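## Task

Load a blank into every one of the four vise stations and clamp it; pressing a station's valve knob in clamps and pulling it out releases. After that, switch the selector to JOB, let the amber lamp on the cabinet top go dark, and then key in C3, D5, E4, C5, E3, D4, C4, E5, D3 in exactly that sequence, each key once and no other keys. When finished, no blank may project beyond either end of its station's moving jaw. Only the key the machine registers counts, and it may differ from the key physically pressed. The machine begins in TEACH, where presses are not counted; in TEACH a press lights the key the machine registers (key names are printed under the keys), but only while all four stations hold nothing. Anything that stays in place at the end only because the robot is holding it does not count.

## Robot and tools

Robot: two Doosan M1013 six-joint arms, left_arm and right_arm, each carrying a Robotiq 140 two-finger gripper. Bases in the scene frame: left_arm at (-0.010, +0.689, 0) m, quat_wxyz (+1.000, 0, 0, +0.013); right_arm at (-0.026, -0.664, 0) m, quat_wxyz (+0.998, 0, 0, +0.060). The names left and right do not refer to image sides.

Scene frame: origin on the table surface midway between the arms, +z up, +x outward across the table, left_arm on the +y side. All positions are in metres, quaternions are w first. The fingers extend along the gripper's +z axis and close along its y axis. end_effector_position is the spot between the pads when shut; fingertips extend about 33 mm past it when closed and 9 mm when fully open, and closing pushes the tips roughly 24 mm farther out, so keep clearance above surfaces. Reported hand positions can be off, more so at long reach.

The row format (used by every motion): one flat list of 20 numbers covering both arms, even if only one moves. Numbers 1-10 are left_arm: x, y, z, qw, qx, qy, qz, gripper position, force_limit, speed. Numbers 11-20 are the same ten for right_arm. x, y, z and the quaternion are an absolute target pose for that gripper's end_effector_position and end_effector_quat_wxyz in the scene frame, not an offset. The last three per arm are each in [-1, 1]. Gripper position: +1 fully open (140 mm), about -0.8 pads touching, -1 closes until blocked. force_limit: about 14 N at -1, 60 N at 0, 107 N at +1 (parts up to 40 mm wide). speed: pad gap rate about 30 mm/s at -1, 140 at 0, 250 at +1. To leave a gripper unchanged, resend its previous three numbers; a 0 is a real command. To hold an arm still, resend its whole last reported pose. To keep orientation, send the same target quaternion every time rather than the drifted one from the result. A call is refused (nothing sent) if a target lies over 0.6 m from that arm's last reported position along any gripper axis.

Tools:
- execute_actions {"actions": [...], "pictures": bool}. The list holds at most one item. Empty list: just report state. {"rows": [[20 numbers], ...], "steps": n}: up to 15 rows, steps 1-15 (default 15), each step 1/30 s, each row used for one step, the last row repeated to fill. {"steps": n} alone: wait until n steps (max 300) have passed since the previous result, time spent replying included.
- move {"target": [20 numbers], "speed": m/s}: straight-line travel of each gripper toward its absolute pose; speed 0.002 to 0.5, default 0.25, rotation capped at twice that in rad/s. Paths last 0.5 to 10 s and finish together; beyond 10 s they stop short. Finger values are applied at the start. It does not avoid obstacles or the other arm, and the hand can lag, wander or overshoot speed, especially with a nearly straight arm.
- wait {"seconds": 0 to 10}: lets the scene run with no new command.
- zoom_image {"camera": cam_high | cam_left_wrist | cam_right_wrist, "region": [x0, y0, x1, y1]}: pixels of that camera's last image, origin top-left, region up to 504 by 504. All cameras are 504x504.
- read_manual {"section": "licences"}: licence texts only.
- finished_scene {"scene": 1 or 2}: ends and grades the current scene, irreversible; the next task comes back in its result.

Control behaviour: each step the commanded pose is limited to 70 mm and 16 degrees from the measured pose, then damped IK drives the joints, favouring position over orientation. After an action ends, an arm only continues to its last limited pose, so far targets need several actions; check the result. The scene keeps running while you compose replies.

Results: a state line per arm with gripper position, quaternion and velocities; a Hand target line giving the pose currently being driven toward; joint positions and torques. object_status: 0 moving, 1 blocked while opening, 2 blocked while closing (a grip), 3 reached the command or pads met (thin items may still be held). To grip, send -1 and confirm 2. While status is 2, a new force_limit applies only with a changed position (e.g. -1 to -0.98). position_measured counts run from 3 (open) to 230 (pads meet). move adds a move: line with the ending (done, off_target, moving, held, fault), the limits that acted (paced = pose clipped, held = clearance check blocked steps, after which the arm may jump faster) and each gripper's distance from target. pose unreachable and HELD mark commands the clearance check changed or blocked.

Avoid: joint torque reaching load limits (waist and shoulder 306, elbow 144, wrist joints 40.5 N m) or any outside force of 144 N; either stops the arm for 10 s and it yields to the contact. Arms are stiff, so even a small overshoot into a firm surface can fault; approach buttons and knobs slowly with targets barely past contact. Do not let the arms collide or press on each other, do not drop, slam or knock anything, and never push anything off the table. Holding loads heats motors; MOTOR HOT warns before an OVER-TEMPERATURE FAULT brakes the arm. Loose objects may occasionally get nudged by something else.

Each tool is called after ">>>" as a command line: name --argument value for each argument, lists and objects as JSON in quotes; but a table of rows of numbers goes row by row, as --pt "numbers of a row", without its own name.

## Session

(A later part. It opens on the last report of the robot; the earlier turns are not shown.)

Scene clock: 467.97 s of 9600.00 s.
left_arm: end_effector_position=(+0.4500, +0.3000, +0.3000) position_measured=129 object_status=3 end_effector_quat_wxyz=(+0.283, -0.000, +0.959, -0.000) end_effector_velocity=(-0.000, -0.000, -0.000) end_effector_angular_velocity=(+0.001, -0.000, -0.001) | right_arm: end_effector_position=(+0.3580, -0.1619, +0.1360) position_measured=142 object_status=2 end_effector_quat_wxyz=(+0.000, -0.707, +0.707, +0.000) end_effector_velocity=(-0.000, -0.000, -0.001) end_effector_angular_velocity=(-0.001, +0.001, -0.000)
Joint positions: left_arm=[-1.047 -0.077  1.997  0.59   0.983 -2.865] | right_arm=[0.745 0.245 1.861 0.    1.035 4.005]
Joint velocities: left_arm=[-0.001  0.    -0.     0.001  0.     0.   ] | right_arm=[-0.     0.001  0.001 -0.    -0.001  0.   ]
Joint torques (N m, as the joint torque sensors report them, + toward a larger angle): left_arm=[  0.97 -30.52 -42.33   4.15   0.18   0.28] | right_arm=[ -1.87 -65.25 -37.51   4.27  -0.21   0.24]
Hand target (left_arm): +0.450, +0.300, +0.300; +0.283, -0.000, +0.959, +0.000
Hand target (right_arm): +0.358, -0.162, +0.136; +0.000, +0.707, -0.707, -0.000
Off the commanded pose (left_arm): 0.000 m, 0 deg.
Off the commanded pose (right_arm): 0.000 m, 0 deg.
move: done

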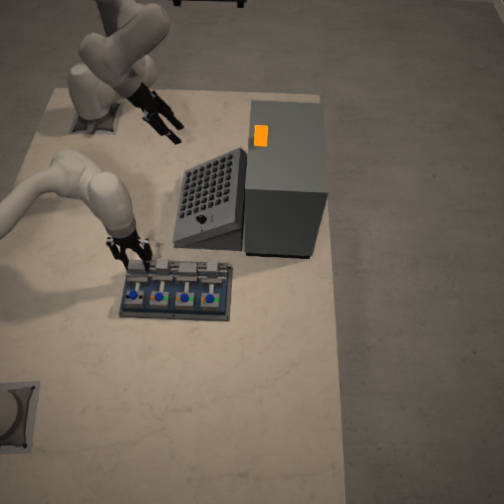

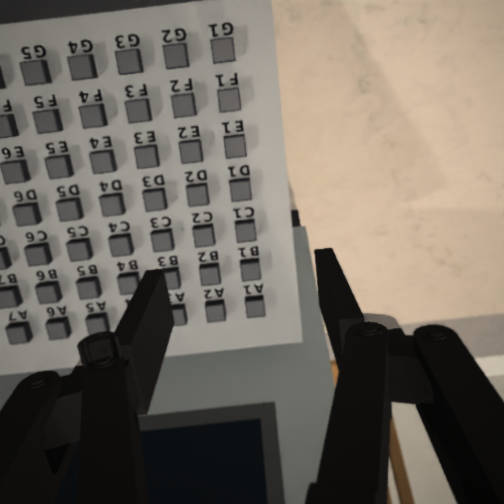

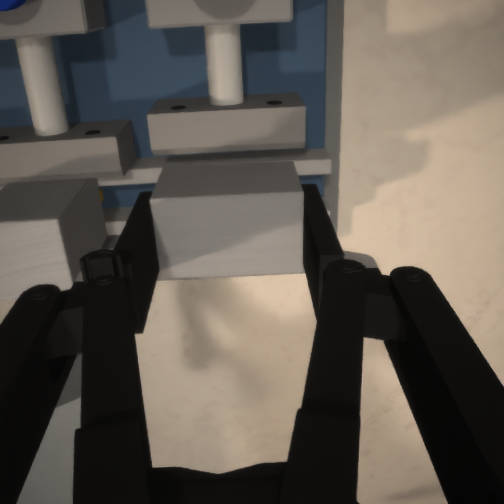

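Good.

>>> move --target '[0.45,0.3,0.3,0.283,0,0.959,0,0,0,0,0.358,-0.1625,0.12,0,0.7071,-0.7071,0,-1,-0.5,-0.5]' --speed 0.015

>>> move --target '[0.45,0.3,0.3,0.283,0,0.959,0,0,0,0,0.358,-0.1625,0.12,0,0.7071,-0.7071,0,0.05,-0.5,-0.5]'

>>> move --target '[0.45,0.3,0.3,0.283,0,0.959,0,0,0,0,0.358,-0.1625,0.17,0,0.7071,-0.7071,0,0.05,-0.5,-0.5]' --speed 0.1

>>> move --target '[0.45,0.3,0.3,0.283,0,0.959,0,0,0,0,0.358,-0.262,0.158,0,0.7071,-0.7071,0,-1,0,-0.5]' --speed 0.12

>>> move --target '[0.45,0.3,0.3,0.283,0,0.959,0,0,0,0,0.358,-0.262,0.1345,0,0.7071,-0.7071,0,-1,0,-0.5]' --speed 0.015

>>> move --target '[0.45,0.3,0.3,0.283,0,0.959,0,0,0,0,0.358,-0.262,0.17,0,0.7071,-0.7071,0,-1,0,-0.5]' --speed 0.08

>>> move --target '[0.50,0.036,0.21,0.283,0,0.959,0,-0.3,0,0,0.4,-0.5,0.2,0,0.7071,-0.7071,0,-1,0,-0.5]' --speed 0.2

>>> move --target '[0.525,0.036,0.175,0.283,0,0.959,0,-0.3,0,0,0.4,-0.5,0.2,0,0.7071,-0.7071,0,-1,0,-0.5]' --speed 0.05

Scene clock: 490.90 s of 9600.00 s.
left_arm: end_effector_position=(+0.4500, +0.3000, +0.3000) position_measured=129 object_status=3 end_effector_quat_wxyz=(+0.283, -0.000, +0.959, -0.000) end_effector_velocity=(-0.000, -0.001, +0.002) end_effector_angular_velocity=(-0.003, -0.003, -0.002) | right_arm: end_effector_position=(+0.3580, -0.1625, +0.1200) position_measured=142 object_status=2 end_effector_quat_wxyz=(+0.000, -0.707, +0.707, +0.000) end_effector_velocity=(+0.000, +0.000, -0.000) end_effector_angular_velocity=(-0.000, +0.000, -0.000)
Joint positions: left_arm=[-1.047 -0.077  1.997  0.59   0.983 -2.865] | right_arm=[0.744 0.259 1.877 0.    1.006 4.005]
Joint velocities: left_arm=[-0.001 -0.003 -0.001  0.001 -0.001  0.   ] | right_arm=[ 0.     0.001  0.    -0.    -0.001  0.   ]
Joint torques (N m, as the joint torque sensors report them, + toward a larger angle): left_arm=[  0.89 -31.84 -42.33   4.08   0.18   0.18] | right_arm=[ -1.84 -63.7  -36.14   3.96  -0.08   0.28]
Hand target (left_arm): +0.450, +0.300, +0.300; +0.283, -0.000, +0.959, +0.000
Hand target (right_arm): +0.358, -0.162, +0.120; +0.000, +0.707, -0.707, -0.000
Off the commanded pose (left_arm): 0.000 m, 0 deg.
Off the commanded pose (right_arm): 0.000 m, 0 deg.
After step 90, 18.63 s passed at rest.
move: done

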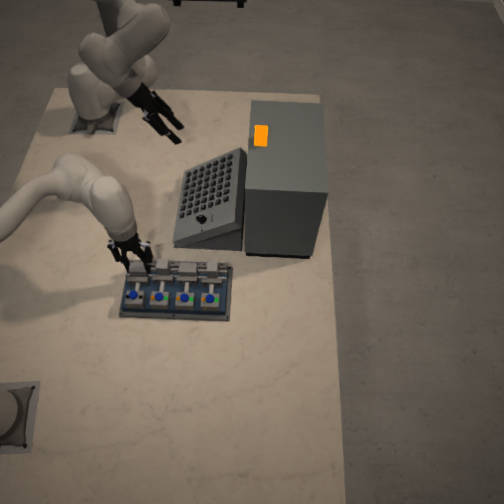

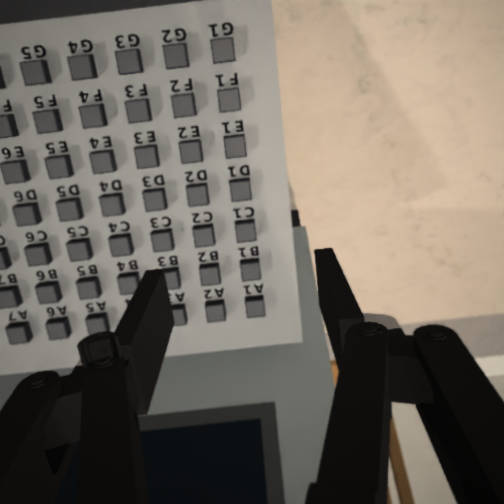

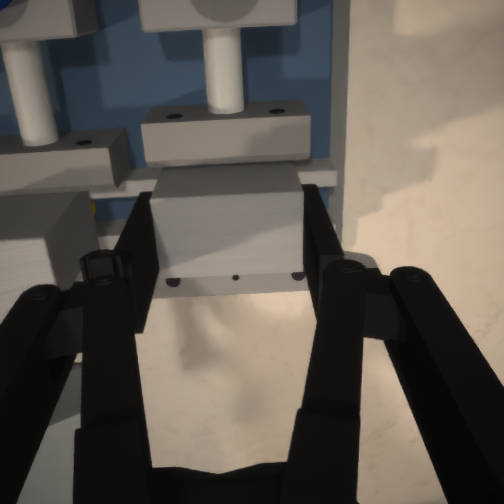

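Scene clock: 491.60 s of 9600.00 s.
left_arm: end_effector_position=(+0.4500, +0.3000, +0.3000) position_measured=129 object_status=3 end_effector_quat_wxyz=(+0.283, -0.000, +0.959, -0.000) end_effector_velocity=(-0.001, -0.000, -0.000) end_effector_angular_velocity=(-0.000, +0.000, -0.001) | right_arm: end_effector_position=(+0.3580, -0.1625, +0.1200) position_measured=123 object_status=3 end_effector_quat_wxyz=(-0.000, -0.707, +0.707, -0.000) end_effector_velocity=(-0.000, +0.000, +0.000) end_effector_angular_velocity=(+0.000, -0.000, +0.001)
Joint positions: left_arm=[-1.047 -0.077  1.997  0.59   0.983 -2.865] | right_arm=[0.744 0.259 1.877 0.    1.006 4.005]
Joint velocities: left_arm=[-0.001 -0.001  0.001 -0.     0.    -0.   ] | right_arm=[ 0.001 -0.    -0.    -0.    -0.    -0.   ]
Joint torques (N m, as the joint torque sensors report them, + toward a larger angle): left_arm=[  1.09 -32.08 -42.56   4.14   0.24   0.19] | right_arm=[ -0.38 -63.58 -35.43   3.95  -0.15   0.05]
Hand target (left_arm): +0.450, +0.300, +0.300; +0.283, -0.000, +0.959, +0.000
Hand target (right_arm): +0.358, -0.162, +0.120; +0.000, +0.707, -0.707, -0.000
Off the commanded pose (left_arm): 0.000 m, 0 deg.
Off the commanded pose (right_arm): 0.000 m, 0 deg.
move: done

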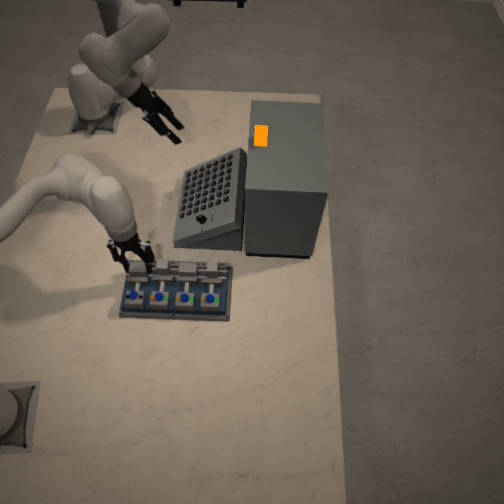

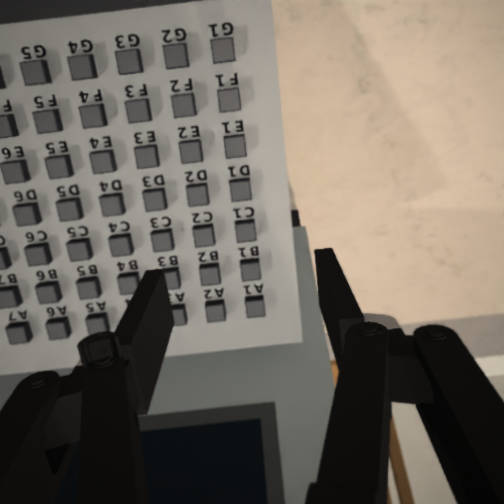

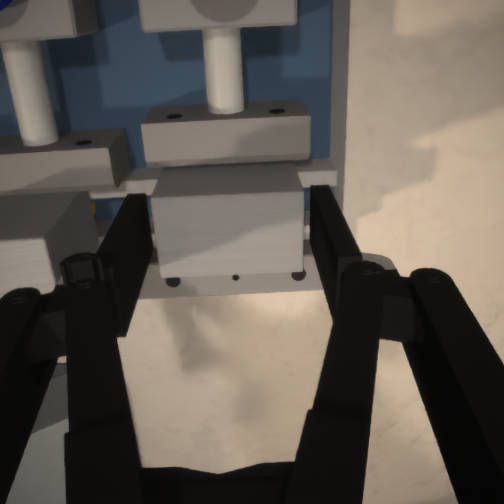

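Scene clock: 492.43 s of 9600.00 s.
left_arm: end_effector_position=(+0.4500, +0.3000, +0.3000) position_measured=129 object_status=3 end_effector_quat_wxyz=(+0.283, -0.000, +0.959, +0.000) end_effector_velocity=(+0.001, -0.001, +0.002) end_effector_angular_velocity=(-0.003, -0.002, +0.000) | right_arm: end_effector_position=(+0.3580, -0.1626, +0.1700) position_measured=123 object_status=3 end_effector_quat_wxyz=(-0.000, -0.707, +0.707, -0.000) end_effector_velocity=(-0.001, +0.001, +0.000) end_effector_angular_velocity=(-0.000, +0.000, +0.003)
Joint positions: left_arm=[-1.047 -0.077  1.997  0.59   0.983 -2.865] | right_arm=[ 0.744  0.217  1.828 -0.     1.096  4.005]
Joint velocities: left_arm=[ 0.001 -0.001 -0.002  0.    -0.002  0.   ] | right_arm=[ 0.003  0.    -0.     0.     0.001 -0.   ]
Joint torques (N m, as the joint torque sensors report them, + toward a larger angle): left_arm=[  0.1  -31.46 -42.12   4.13   0.2    0.16] | right_arm=[ -0.93 -61.01 -36.96   4.14  -0.06   0.45]
Hand target (left_arm): +0.450, +0.300, +0.300; +0.283, -0.000, +0.959, +0.000
Hand target (right_arm): +0.358, -0.163, +0.170; -0.000, +0.707, -0.707, +0.000
Off the commanded pose (left_arm): 0.000 m, 0 deg.
Off the commanded pose (right_arm): 0.000 m, 0 deg.
move: done

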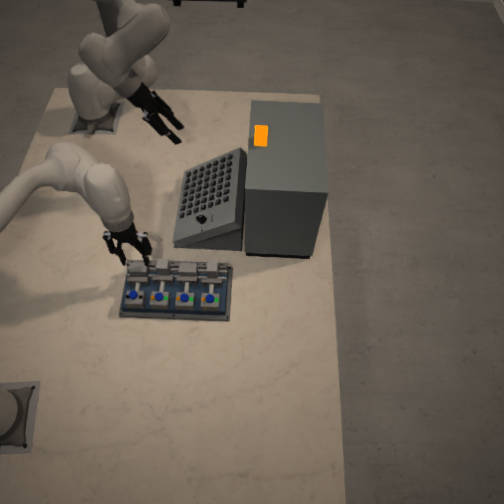

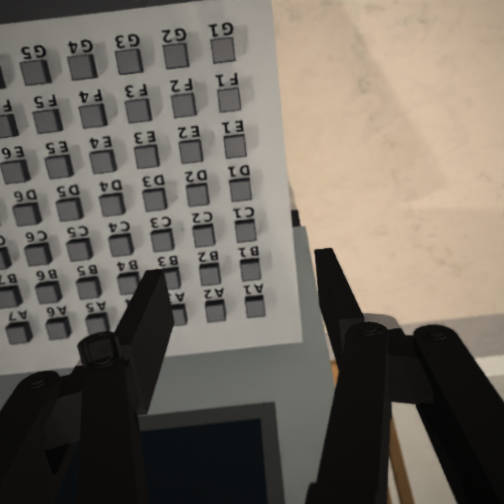

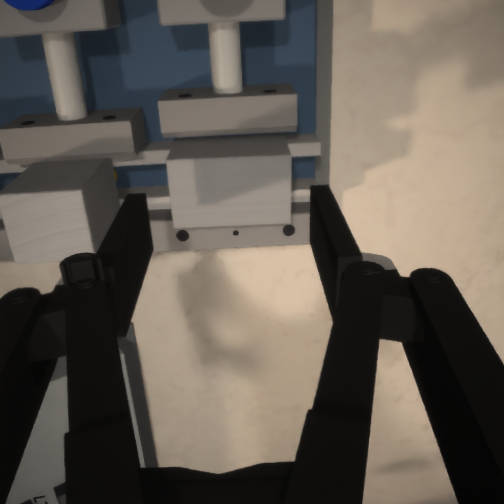

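Scene clock: 493.60 s of 9600.00 s.
left_arm: end_effector_position=(+0.4500, +0.3000, +0.3000) position_measured=129 object_status=3 end_effector_quat_wxyz=(+0.283, -0.000, +0.959, -0.000) end_effector_velocity=(-0.001, -0.001, +0.000) end_effector_angular_velocity=(-0.002, +0.001, -0.001) | right_arm: end_effector_position=(+0.3578, -0.2620, +0.1579) position_measured=233 object_status=3 end_effector_quat_wxyz=(-0.000, -0.707, +0.707, -0.000) end_effector_velocity=(-0.000, -0.001, +0.000) end_effector_angular_velocity=(+0.000, +0.000, +0.001)
Joint positions: left_arm=[-1.047 -0.077  1.997  0.59   0.983 -2.865] | right_arm=[ 0.628  0.113  1.979 -0.     1.05   3.889]
Joint velocities: left_arm=[-0.001  0.    -0.001 -0.002 -0.001 -0.   ] | right_arm=[-0.    -0.001  0.001  0.    -0.    -0.001]
Joint torques (N m, as the joint torque sensors report them, + toward a larger angle): left_arm=[  0.78 -31.2  -42.6    4.1    0.2    0.18] | right_arm=[ -1.67 -49.29 -36.12   4.26  -0.09   0.09]
Hand target (left_arm): +0.450, +0.300, +0.300; +0.283, -0.000, +0.959, +0.000
Hand target (right_arm): +0.358, -0.262, +0.158; +0.000, +0.707, -0.707, -0.000
Off the commanded pose (left_arm): 0.000 m, 0 deg.
Off the commanded pose (right_arm): 0.000 m, 0 deg.
move: done

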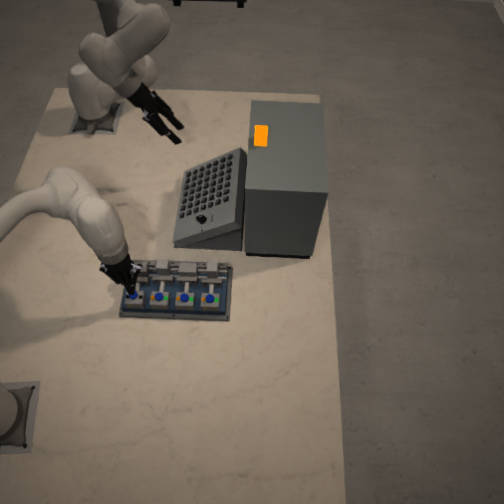

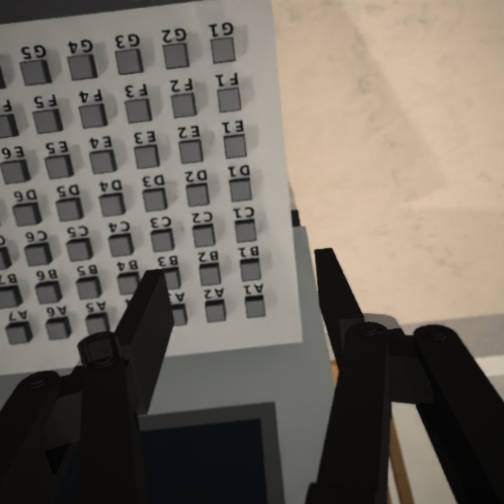

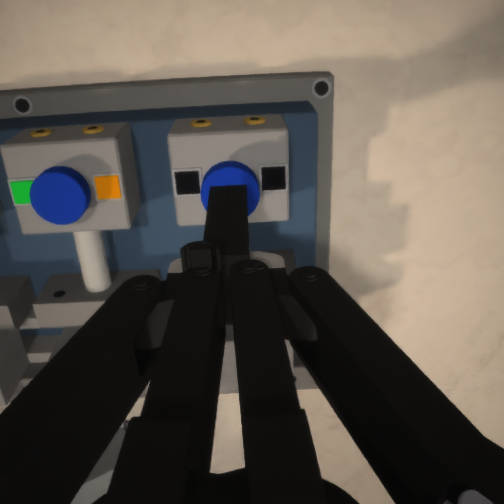

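Scene clock: 495.40 s of 9600.00 s.
left_arm: end_effector_position=(+0.4500, +0.3000, +0.3000) position_measured=129 object_status=3 end_effector_quat_wxyz=(+0.283, -0.000, +0.959, +0.000) end_effector_velocity=(-0.000, -0.000, -0.000) end_effector_angular_velocity=(+0.000, +0.001, -0.001) | right_arm: end_effector_position=(+0.3580, -0.2620, +0.1345) position_measured=233 object_status=3 end_effector_quat_wxyz=(-0.000, -0.707, +0.707, +0.000) end_effector_velocity=(+0.000, -0.001, -0.000) end_effector_angular_velocity=(-0.000, +0.001, -0.002)
Joint positions: left_arm=[-1.047 -0.077  1.997  0.59   0.983 -2.865] | right_arm=[0.628 0.134 2.003 0.    1.005 3.888]
Joint velocities: left_arm=[-0.001  0.     0.    -0.001 -0.    -0.   ] | right_arm=[-0.002  0.     0.001  0.    -0.     0.   ]
Joint torques (N m, as the joint torque sensors report them, + toward a larger angle): left_arm=[  0.85 -31.89 -42.61   4.19   0.14   0.19] | right_arm=[ -2.72 -47.29 -33.35   3.43  -1.26   0.26]
Hand target (left_arm): +0.450, +0.300, +0.300; +0.283, -0.000, +0.959, +0.000
Hand target (right_arm): +0.358, -0.262, +0.134; -0.000, +0.707, -0.707, -0.000
Off the commanded pose (left_arm): 0.000 m, 0 deg.
Off the commanded pose (right_arm): 0.000 m, 0 deg.
move: done

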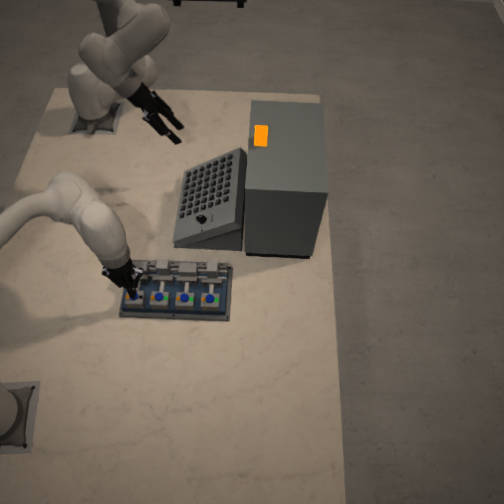

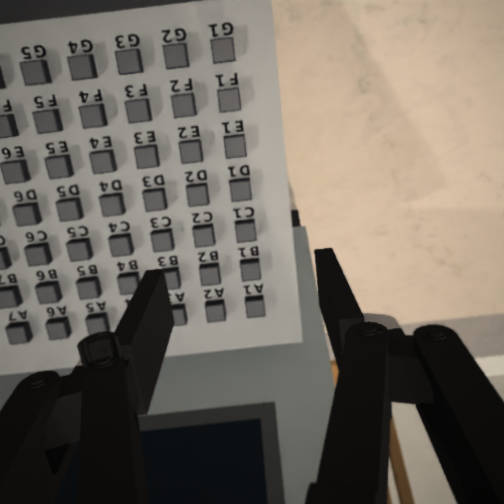

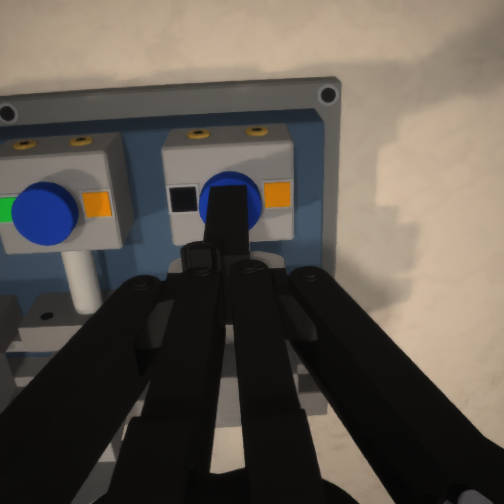

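Scene clock: 496.17 s of 9600.00 s.
left_arm: end_effector_position=(+0.4500, +0.3000, +0.3000) position_measured=129 object_status=3 end_effector_quat_wxyz=(+0.283, -0.000, +0.959, +0.000) end_effector_velocity=(-0.001, -0.001, -0.002) end_effector_angular_velocity=(+0.003, +0.003, -0.001) | right_arm: end_effector_position=(+0.3580, -0.2621, +0.1700) position_measured=233 object_status=3 end_effector_quat_wxyz=(-0.000, -0.707, +0.707, -0.000) end_effector_velocity=(+0.000, -0.000, +0.000) end_effector_angular_velocity=(-0.000, -0.000, -0.001)
Joint positions: left_arm=[-1.047 -0.077  1.997  0.59   0.983 -2.865] | right_arm=[ 0.628  0.103  1.965 -0.     1.073  3.888]
Joint velocities: left_arm=[-0.001  0.003  0.001 -0.001 -0.     0.   ] | right_arm=[-0.001 -0.001 -0.    -0.     0.001  0.   ]
Joint torques (N m, as the joint torque sensors report them, + toward a larger angle): left_arm=[  0.62 -31.45 -42.45   4.13   0.23   0.3 ] | right_arm=[ -1.95 -49.48 -35.74   4.23   0.01   0.08]
Hand target (left_arm): +0.450, +0.300, +0.300; +0.283, -0.000, +0.959, +0.000
Hand target (right_arm): +0.358, -0.262, +0.170; +0.000, +0.707, -0.707, +0.000
Off the commanded pose (left_arm): 0.000 m, 0 deg.
Off the commanded pose (right_arm): 0.000 m, 0 deg.
move: done

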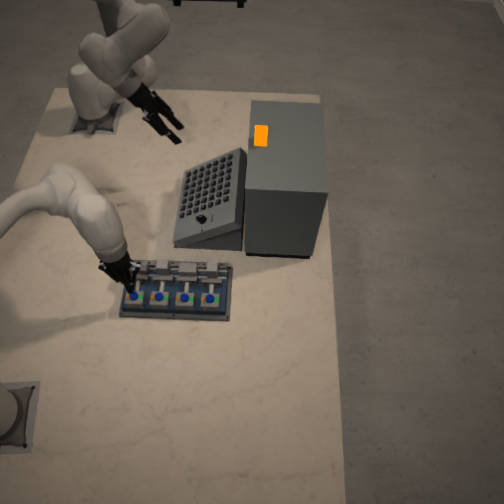

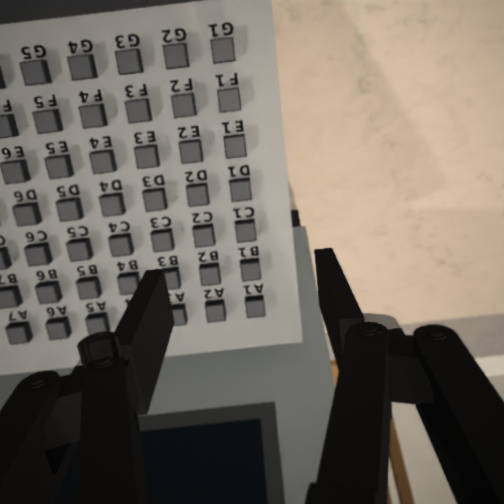

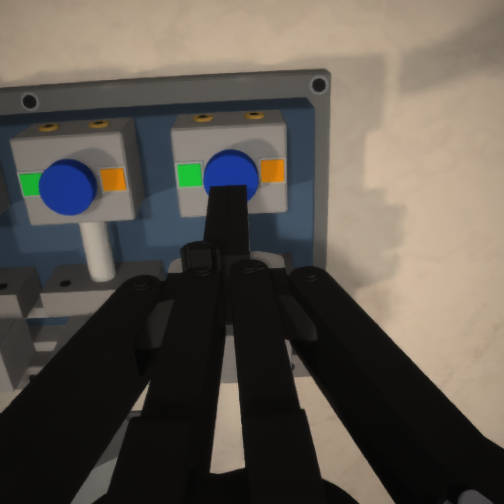

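Scene clock: 497.97 s of 9600.00 s.
left_arm: end_effector_position=(+0.4995, +0.0359, +0.2097) position_measured=167 object_status=3 end_effector_quat_wxyz=(+0.283, +0.000, +0.959, -0.000) end_effector_velocity=(-0.001, -0.002, +0.000) end_effector_angular_velocity=(-0.002, +0.001, -0.002) | right_arm: end_effector_position=(+0.3994, -0.5001, +0.1999) position_measured=233 object_status=3 end_effector_quat_wxyz=(-0.000, -0.707, +0.707, +0.000) end_effector_velocity=(+0.000, -0.001, +0.000) end_effector_angular_velocity=(+0.001, -0.000, -0.001)
Joint positions: left_arm=[-1.178  0.373  1.643  0.642  0.974 -3.051] | right_arm=[ 0.174 -0.083  2.093 -0.     1.132  3.435]
Joint velocities: left_arm=[-0.002  0.001 -0.002 -0.001 -0.001  0.   ] | right_arm=[-0.002 -0.     0.     0.001  0.    -0.001]
Joint torques (N m, as the joint torque sensors report them, + toward a larger angle): left_arm=[  0.76 -73.81 -40.55   3.9    0.41   0.24] | right_arm=[ -2.35 -29.52 -37.49   4.26  -0.2    0.19]
Hand target (left_arm): +0.500, +0.036, +0.210; +0.283, +0.000, +0.959, -0.000
Hand target (right_arm): +0.399, -0.500, +0.200; +0.000, +0.707, -0.707, -0.000
Off the commanded pose (left_arm): 0.001 m, 0 deg.
Off the commanded pose (right_arm): 0.001 m, 0 deg.
move: done

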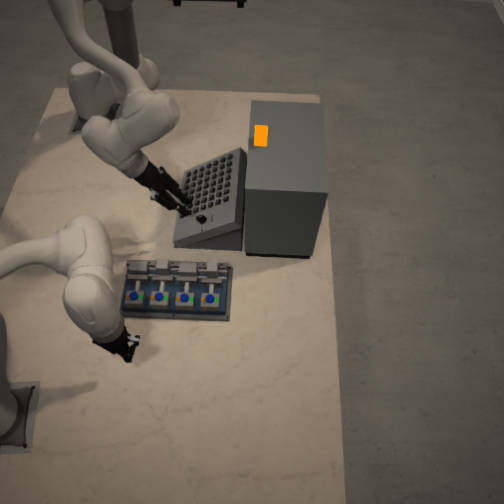

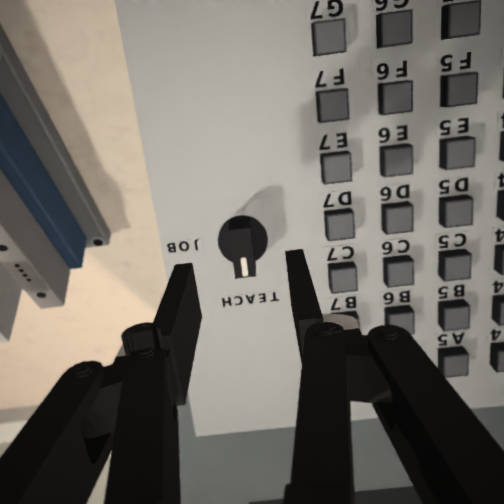

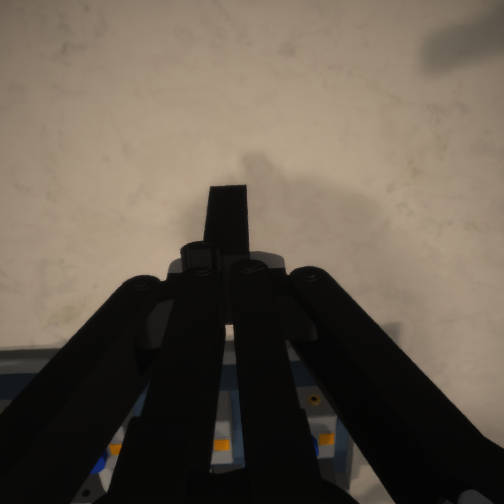

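Scene clock: 499.10 s of 9600.00 s.
left_arm: end_effector_position=(+0.5250, +0.0360, +0.1750) position_measured=167 object_status=3 end_effector_quat_wxyz=(+0.283, +0.000, +0.959, -0.000) end_effector_velocity=(-0.000, +0.001, -0.001) end_effector_angular_velocity=(+0.000, +0.003, +0.003) | right_arm: end_effector_position=(+0.4000, -0.5000, +0.2000) position_measured=233 object_status=3 end_effector_quat_wxyz=(-0.000, -0.707, +0.707, +0.000) end_effector_velocity=(+0.000, -0.000, +0.000) end_effector_angular_velocity=(+0.000, -0.000, -0.000)
Joint positions: left_arm=[-1.147  0.416  1.65   0.662  0.919 -3.061] | right_arm=[ 0.173 -0.082  2.092 -0.     1.131  3.434]
Joint velocities: left_arm=[ 0.001  0.001  0.    -0.003  0.001 -0.   ] | right_arm=[-0. -0. -0. -0.  0.  0.]
Joint torques (N m, as the joint torque sensors report them, + toward a larger angle): left_arm=[  0.72 -76.95 -40.24   3.66   0.36   0.26] | right_arm=[ -2.87 -31.63 -37.67   4.36  -0.28   0.12]
Hand target (left_arm): +0.525, +0.036, +0.175; +0.283, +0.000, +0.959, +0.000
Hand target (right_arm): +0.400, -0.500, +0.200; +0.000, +0.707, -0.707, -0.000
Off the commanded pose (left_arm): 0.000 m, 0 deg.
Off the commanded pose (right_arm): 0.000 m, 0 deg.
move: done

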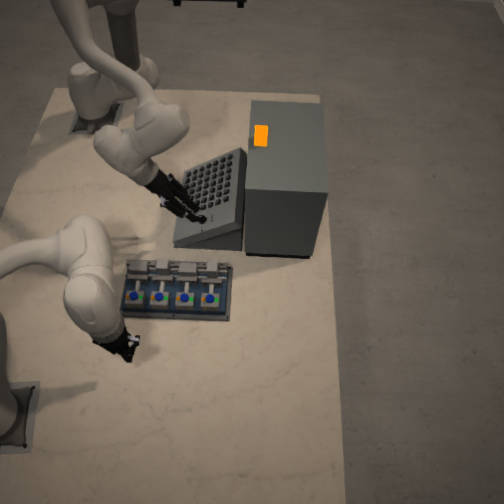

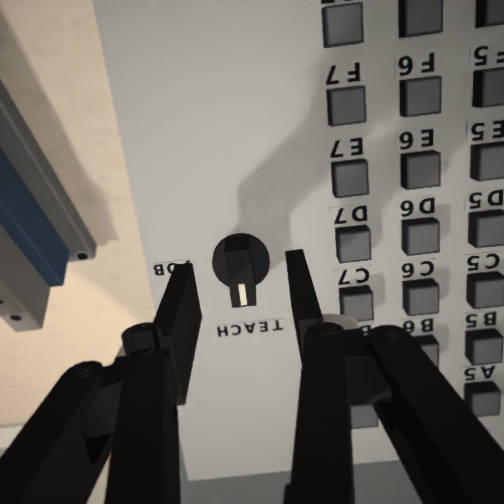

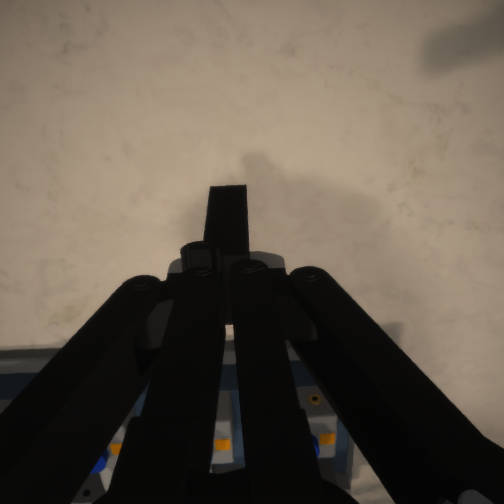

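>>> move --target '[0.5347,0.036,0.160,0.283,0,0.959,0,-0.5,-0.5,-0.5,0.4,-0.5,0.2,0,0.7071,-0.7071,0,-1,0,-0.5]' --speed 0.02

>>> zoom_image --camera "cam_left_wrist" --region '[140,200,340,400]'

Scene clock: 505.90 s of 9600.00 s.
left_arm: end_effector_position=(+0.5347, +0.0360, +0.1600) position_measured=192 object_status=3 end_effector_quat_wxyz=(+0.283, +0.000, +0.959, -0.000) end_effector_velocity=(+0.001, +0.000, -0.001) end_effector_angular_velocity=(+0.002, -0.001, +0.000) | right_arm: end_effector_position=(+0.4000, -0.5000, +0.2000) position_measured=233 object_status=3 end_effector_quat_wxyz=(+0.000, -0.707, +0.707, +0.000) end_effector_velocity=(-0.000, -0.001, -0.001) end_effector_angular_velocity=(-0.000, +0.001, -0.002)
Joint positions: left_arm=[-1.135  0.434  1.653  0.672  0.896 -3.067] | right_arm=[ 0.173 -0.082  2.092  0.     1.131  3.434]
Joint velocities: left_arm=[ 0.001  0.002 -0.001  0.002  0.    -0.   ] | right_arm=[-0.002  0.     0.001  0.     0.    -0.   ]
Joint torques (N m, as the joint torque sensors report them, + toward a larger angle): left_arm=[  1.19 -78.08 -39.98   3.66   0.46   0.22] | right_arm=[ -1.31 -31.13 -38.29   4.07  -0.35   0.13]
Hand target (left_arm): +0.535, +0.036, +0.160; +0.283, +0.000, +0.959, -0.000
Hand target (right_arm): +0.400, -0.500, +0.200; -0.000, +0.707, -0.707, -0.000
Off the commanded pose (left_arm): 0.000 m, 0 deg.
Off the commanded pose (right_arm): 0.000 m, 0 deg.
After step 90, 2.70 s passed at rest.
move: done

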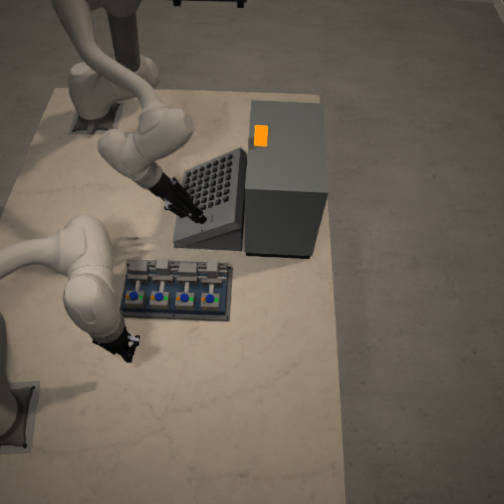

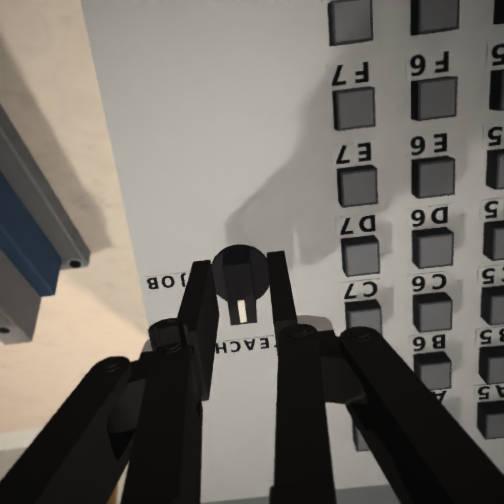

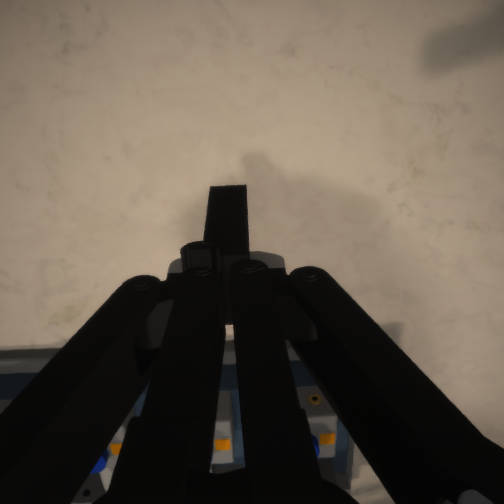

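Region (140, 200, 340, 400) of cam_left_wrist's 504x504 image, scaled by 2.520, with more detail than that image has.

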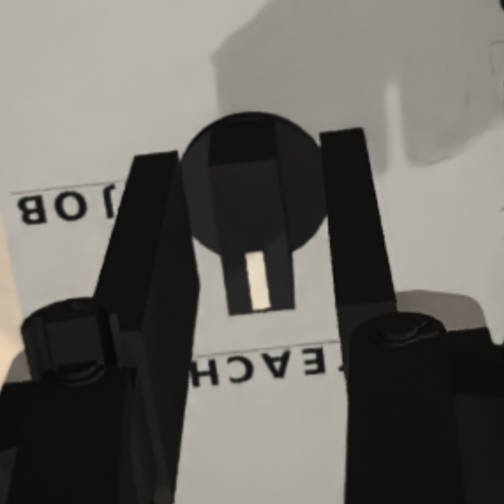

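>>> move --target '[0.5374,0.036,0.1558,0.283,0,0.959,0,-0.6,-0.5,-0.5,0.4,-0.5,0.2,0,0.7071,-0.7071,0,-1,0,-0.5]' --speed 0.015

>>> move --target '[0.5374,0.036,0.1558,0.2,0.678,0.678,0.2,-0.6,-0.5,-0.5,0.4,-0.5,0.2,0,0.7071,-0.7071,0,-1,0,-0.5]' --speed 0.2

Scene clock: 515.67 s of 9600.00 s.
left_arm: end_effector_position=(+0.5374, +0.0360, +0.1558) position_measured=205 object_status=3 end_effector_quat_wxyz=(+0.283, +0.000, +0.959, -0.000) end_effector_velocity=(-0.001, -0.001, +0.001) end_effector_angular_velocity=(-0.002, -0.000, -0.000) | right_arm: end_effector_position=(+0.4000, -0.5000, +0.2000) position_measured=233 object_status=3 end_effector_quat_wxyz=(+0.000, -0.707, +0.707, -0.000) end_effector_velocity=(+0.000, +0.000, +0.001) end_effector_angular_velocity=(+0.001, -0.001, -0.000)
Joint positions: left_arm=[-1.132  0.439  1.653  0.675  0.889 -3.069] | right_arm=[ 0.173 -0.082  2.092  0.     1.131  3.434]
Joint velocities: left_arm=[-0.002 -0.001 -0.001 -0.001  0.001 -0.001] | right_arm=[-0.    -0.001 -0.001  0.    -0.    -0.   ]
Joint torques (N m, as the joint torque sensors report them, + toward a larger angle): left_arm=[ -0.11 -78.55 -39.79   3.73   0.47   0.02] | right_arm=[ -3.2  -32.16 -37.63   4.48   0.     0.16]
Hand target (left_arm): +0.537, +0.036, +0.156; +0.283, +0.000, +0.959, -0.000
Hand target (right_arm): +0.400, -0.500, +0.200; -0.000, +0.707, -0.707, -0.000
Off the commanded pose (left_arm): 0.000 m, 0 deg.
Off the commanded pose (right_arm): 0.000 m, 0 deg.
After step 90, 6.07 s passed at rest.
move: done

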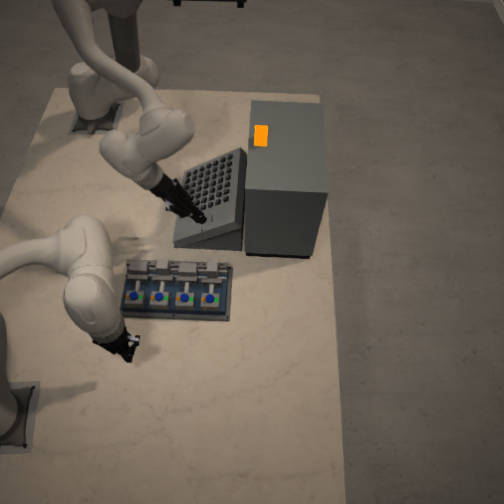

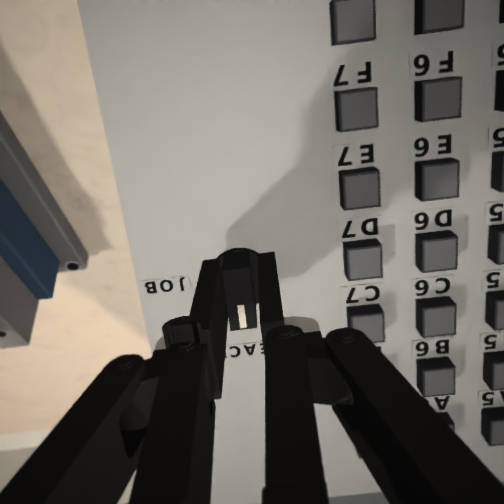

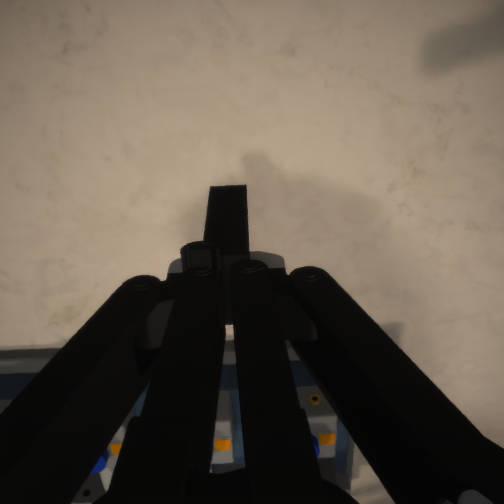

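Scene clock: 519.93 s of 9600.00 s.
left_arm: end_effector_position=(+0.5374, +0.0359, +0.1558) position_measured=205 object_status=3 end_effector_quat_wxyz=(+0.200, +0.678, +0.678, +0.200) end_effector_velocity=(+0.000, +0.000, +0.001) end_effector_angular_velocity=(+0.002, -0.001, -0.001) | right_arm: end_effector_position=(+0.4000, -0.5000, +0.2000) position_measured=233 object_status=3 end_effector_quat_wxyz=(+0.000, -0.707, +0.707, -0.000) end_effector_velocity=(-0.000, -0.000, -0.000) end_effector_angular_velocity=(+0.000, +0.000, -0.001)
Joint positions: left_arm=[-1.132  0.439  1.653  0.674  0.889 -1.498] | right_arm=[ 0.173 -0.082  2.092 -0.     1.131  3.434]
Joint velocities: left_arm=[-0.    -0.    -0.001 -0.     0.003  0.003] | right_arm=[-0.001 -0.     0.     0.    -0.    -0.   ]
Joint torques (N m, as the joint torque sensors report them, + toward a larger angle): left_arm=[ -0.55 -78.13 -38.75   2.99   0.19   0.4 ] | right_arm=[ -1.87 -30.66 -37.93   4.26  -0.09   0.03]
Hand target (left_arm): +0.537, +0.036, +0.156; +0.200, +0.678, +0.678, +0.200
Hand target (right_arm): +0.400, -0.500, +0.200; -0.000, +0.707, -0.707, -0.000
Off the commanded pose (left_arm): 0.000 m, 0 deg.
Off the commanded pose (right_arm): 0.000 m, 0 deg.
move: done

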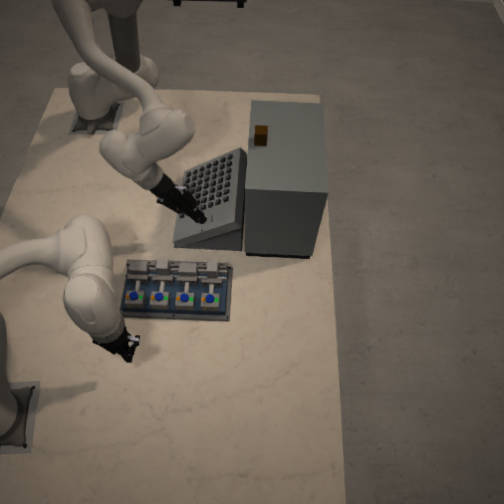

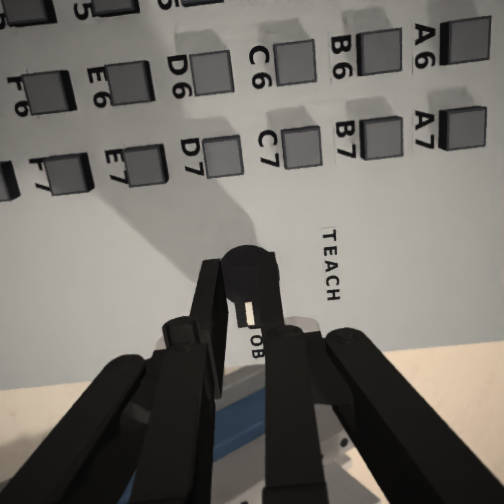

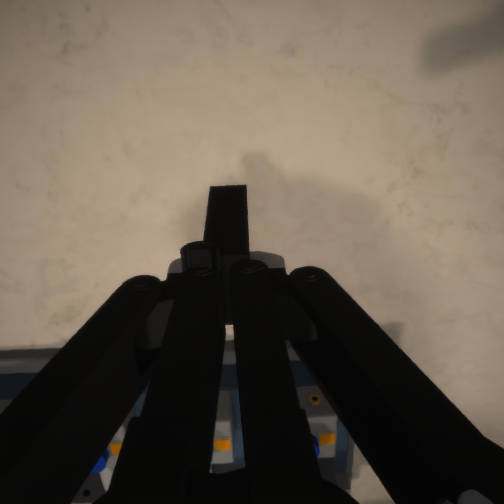

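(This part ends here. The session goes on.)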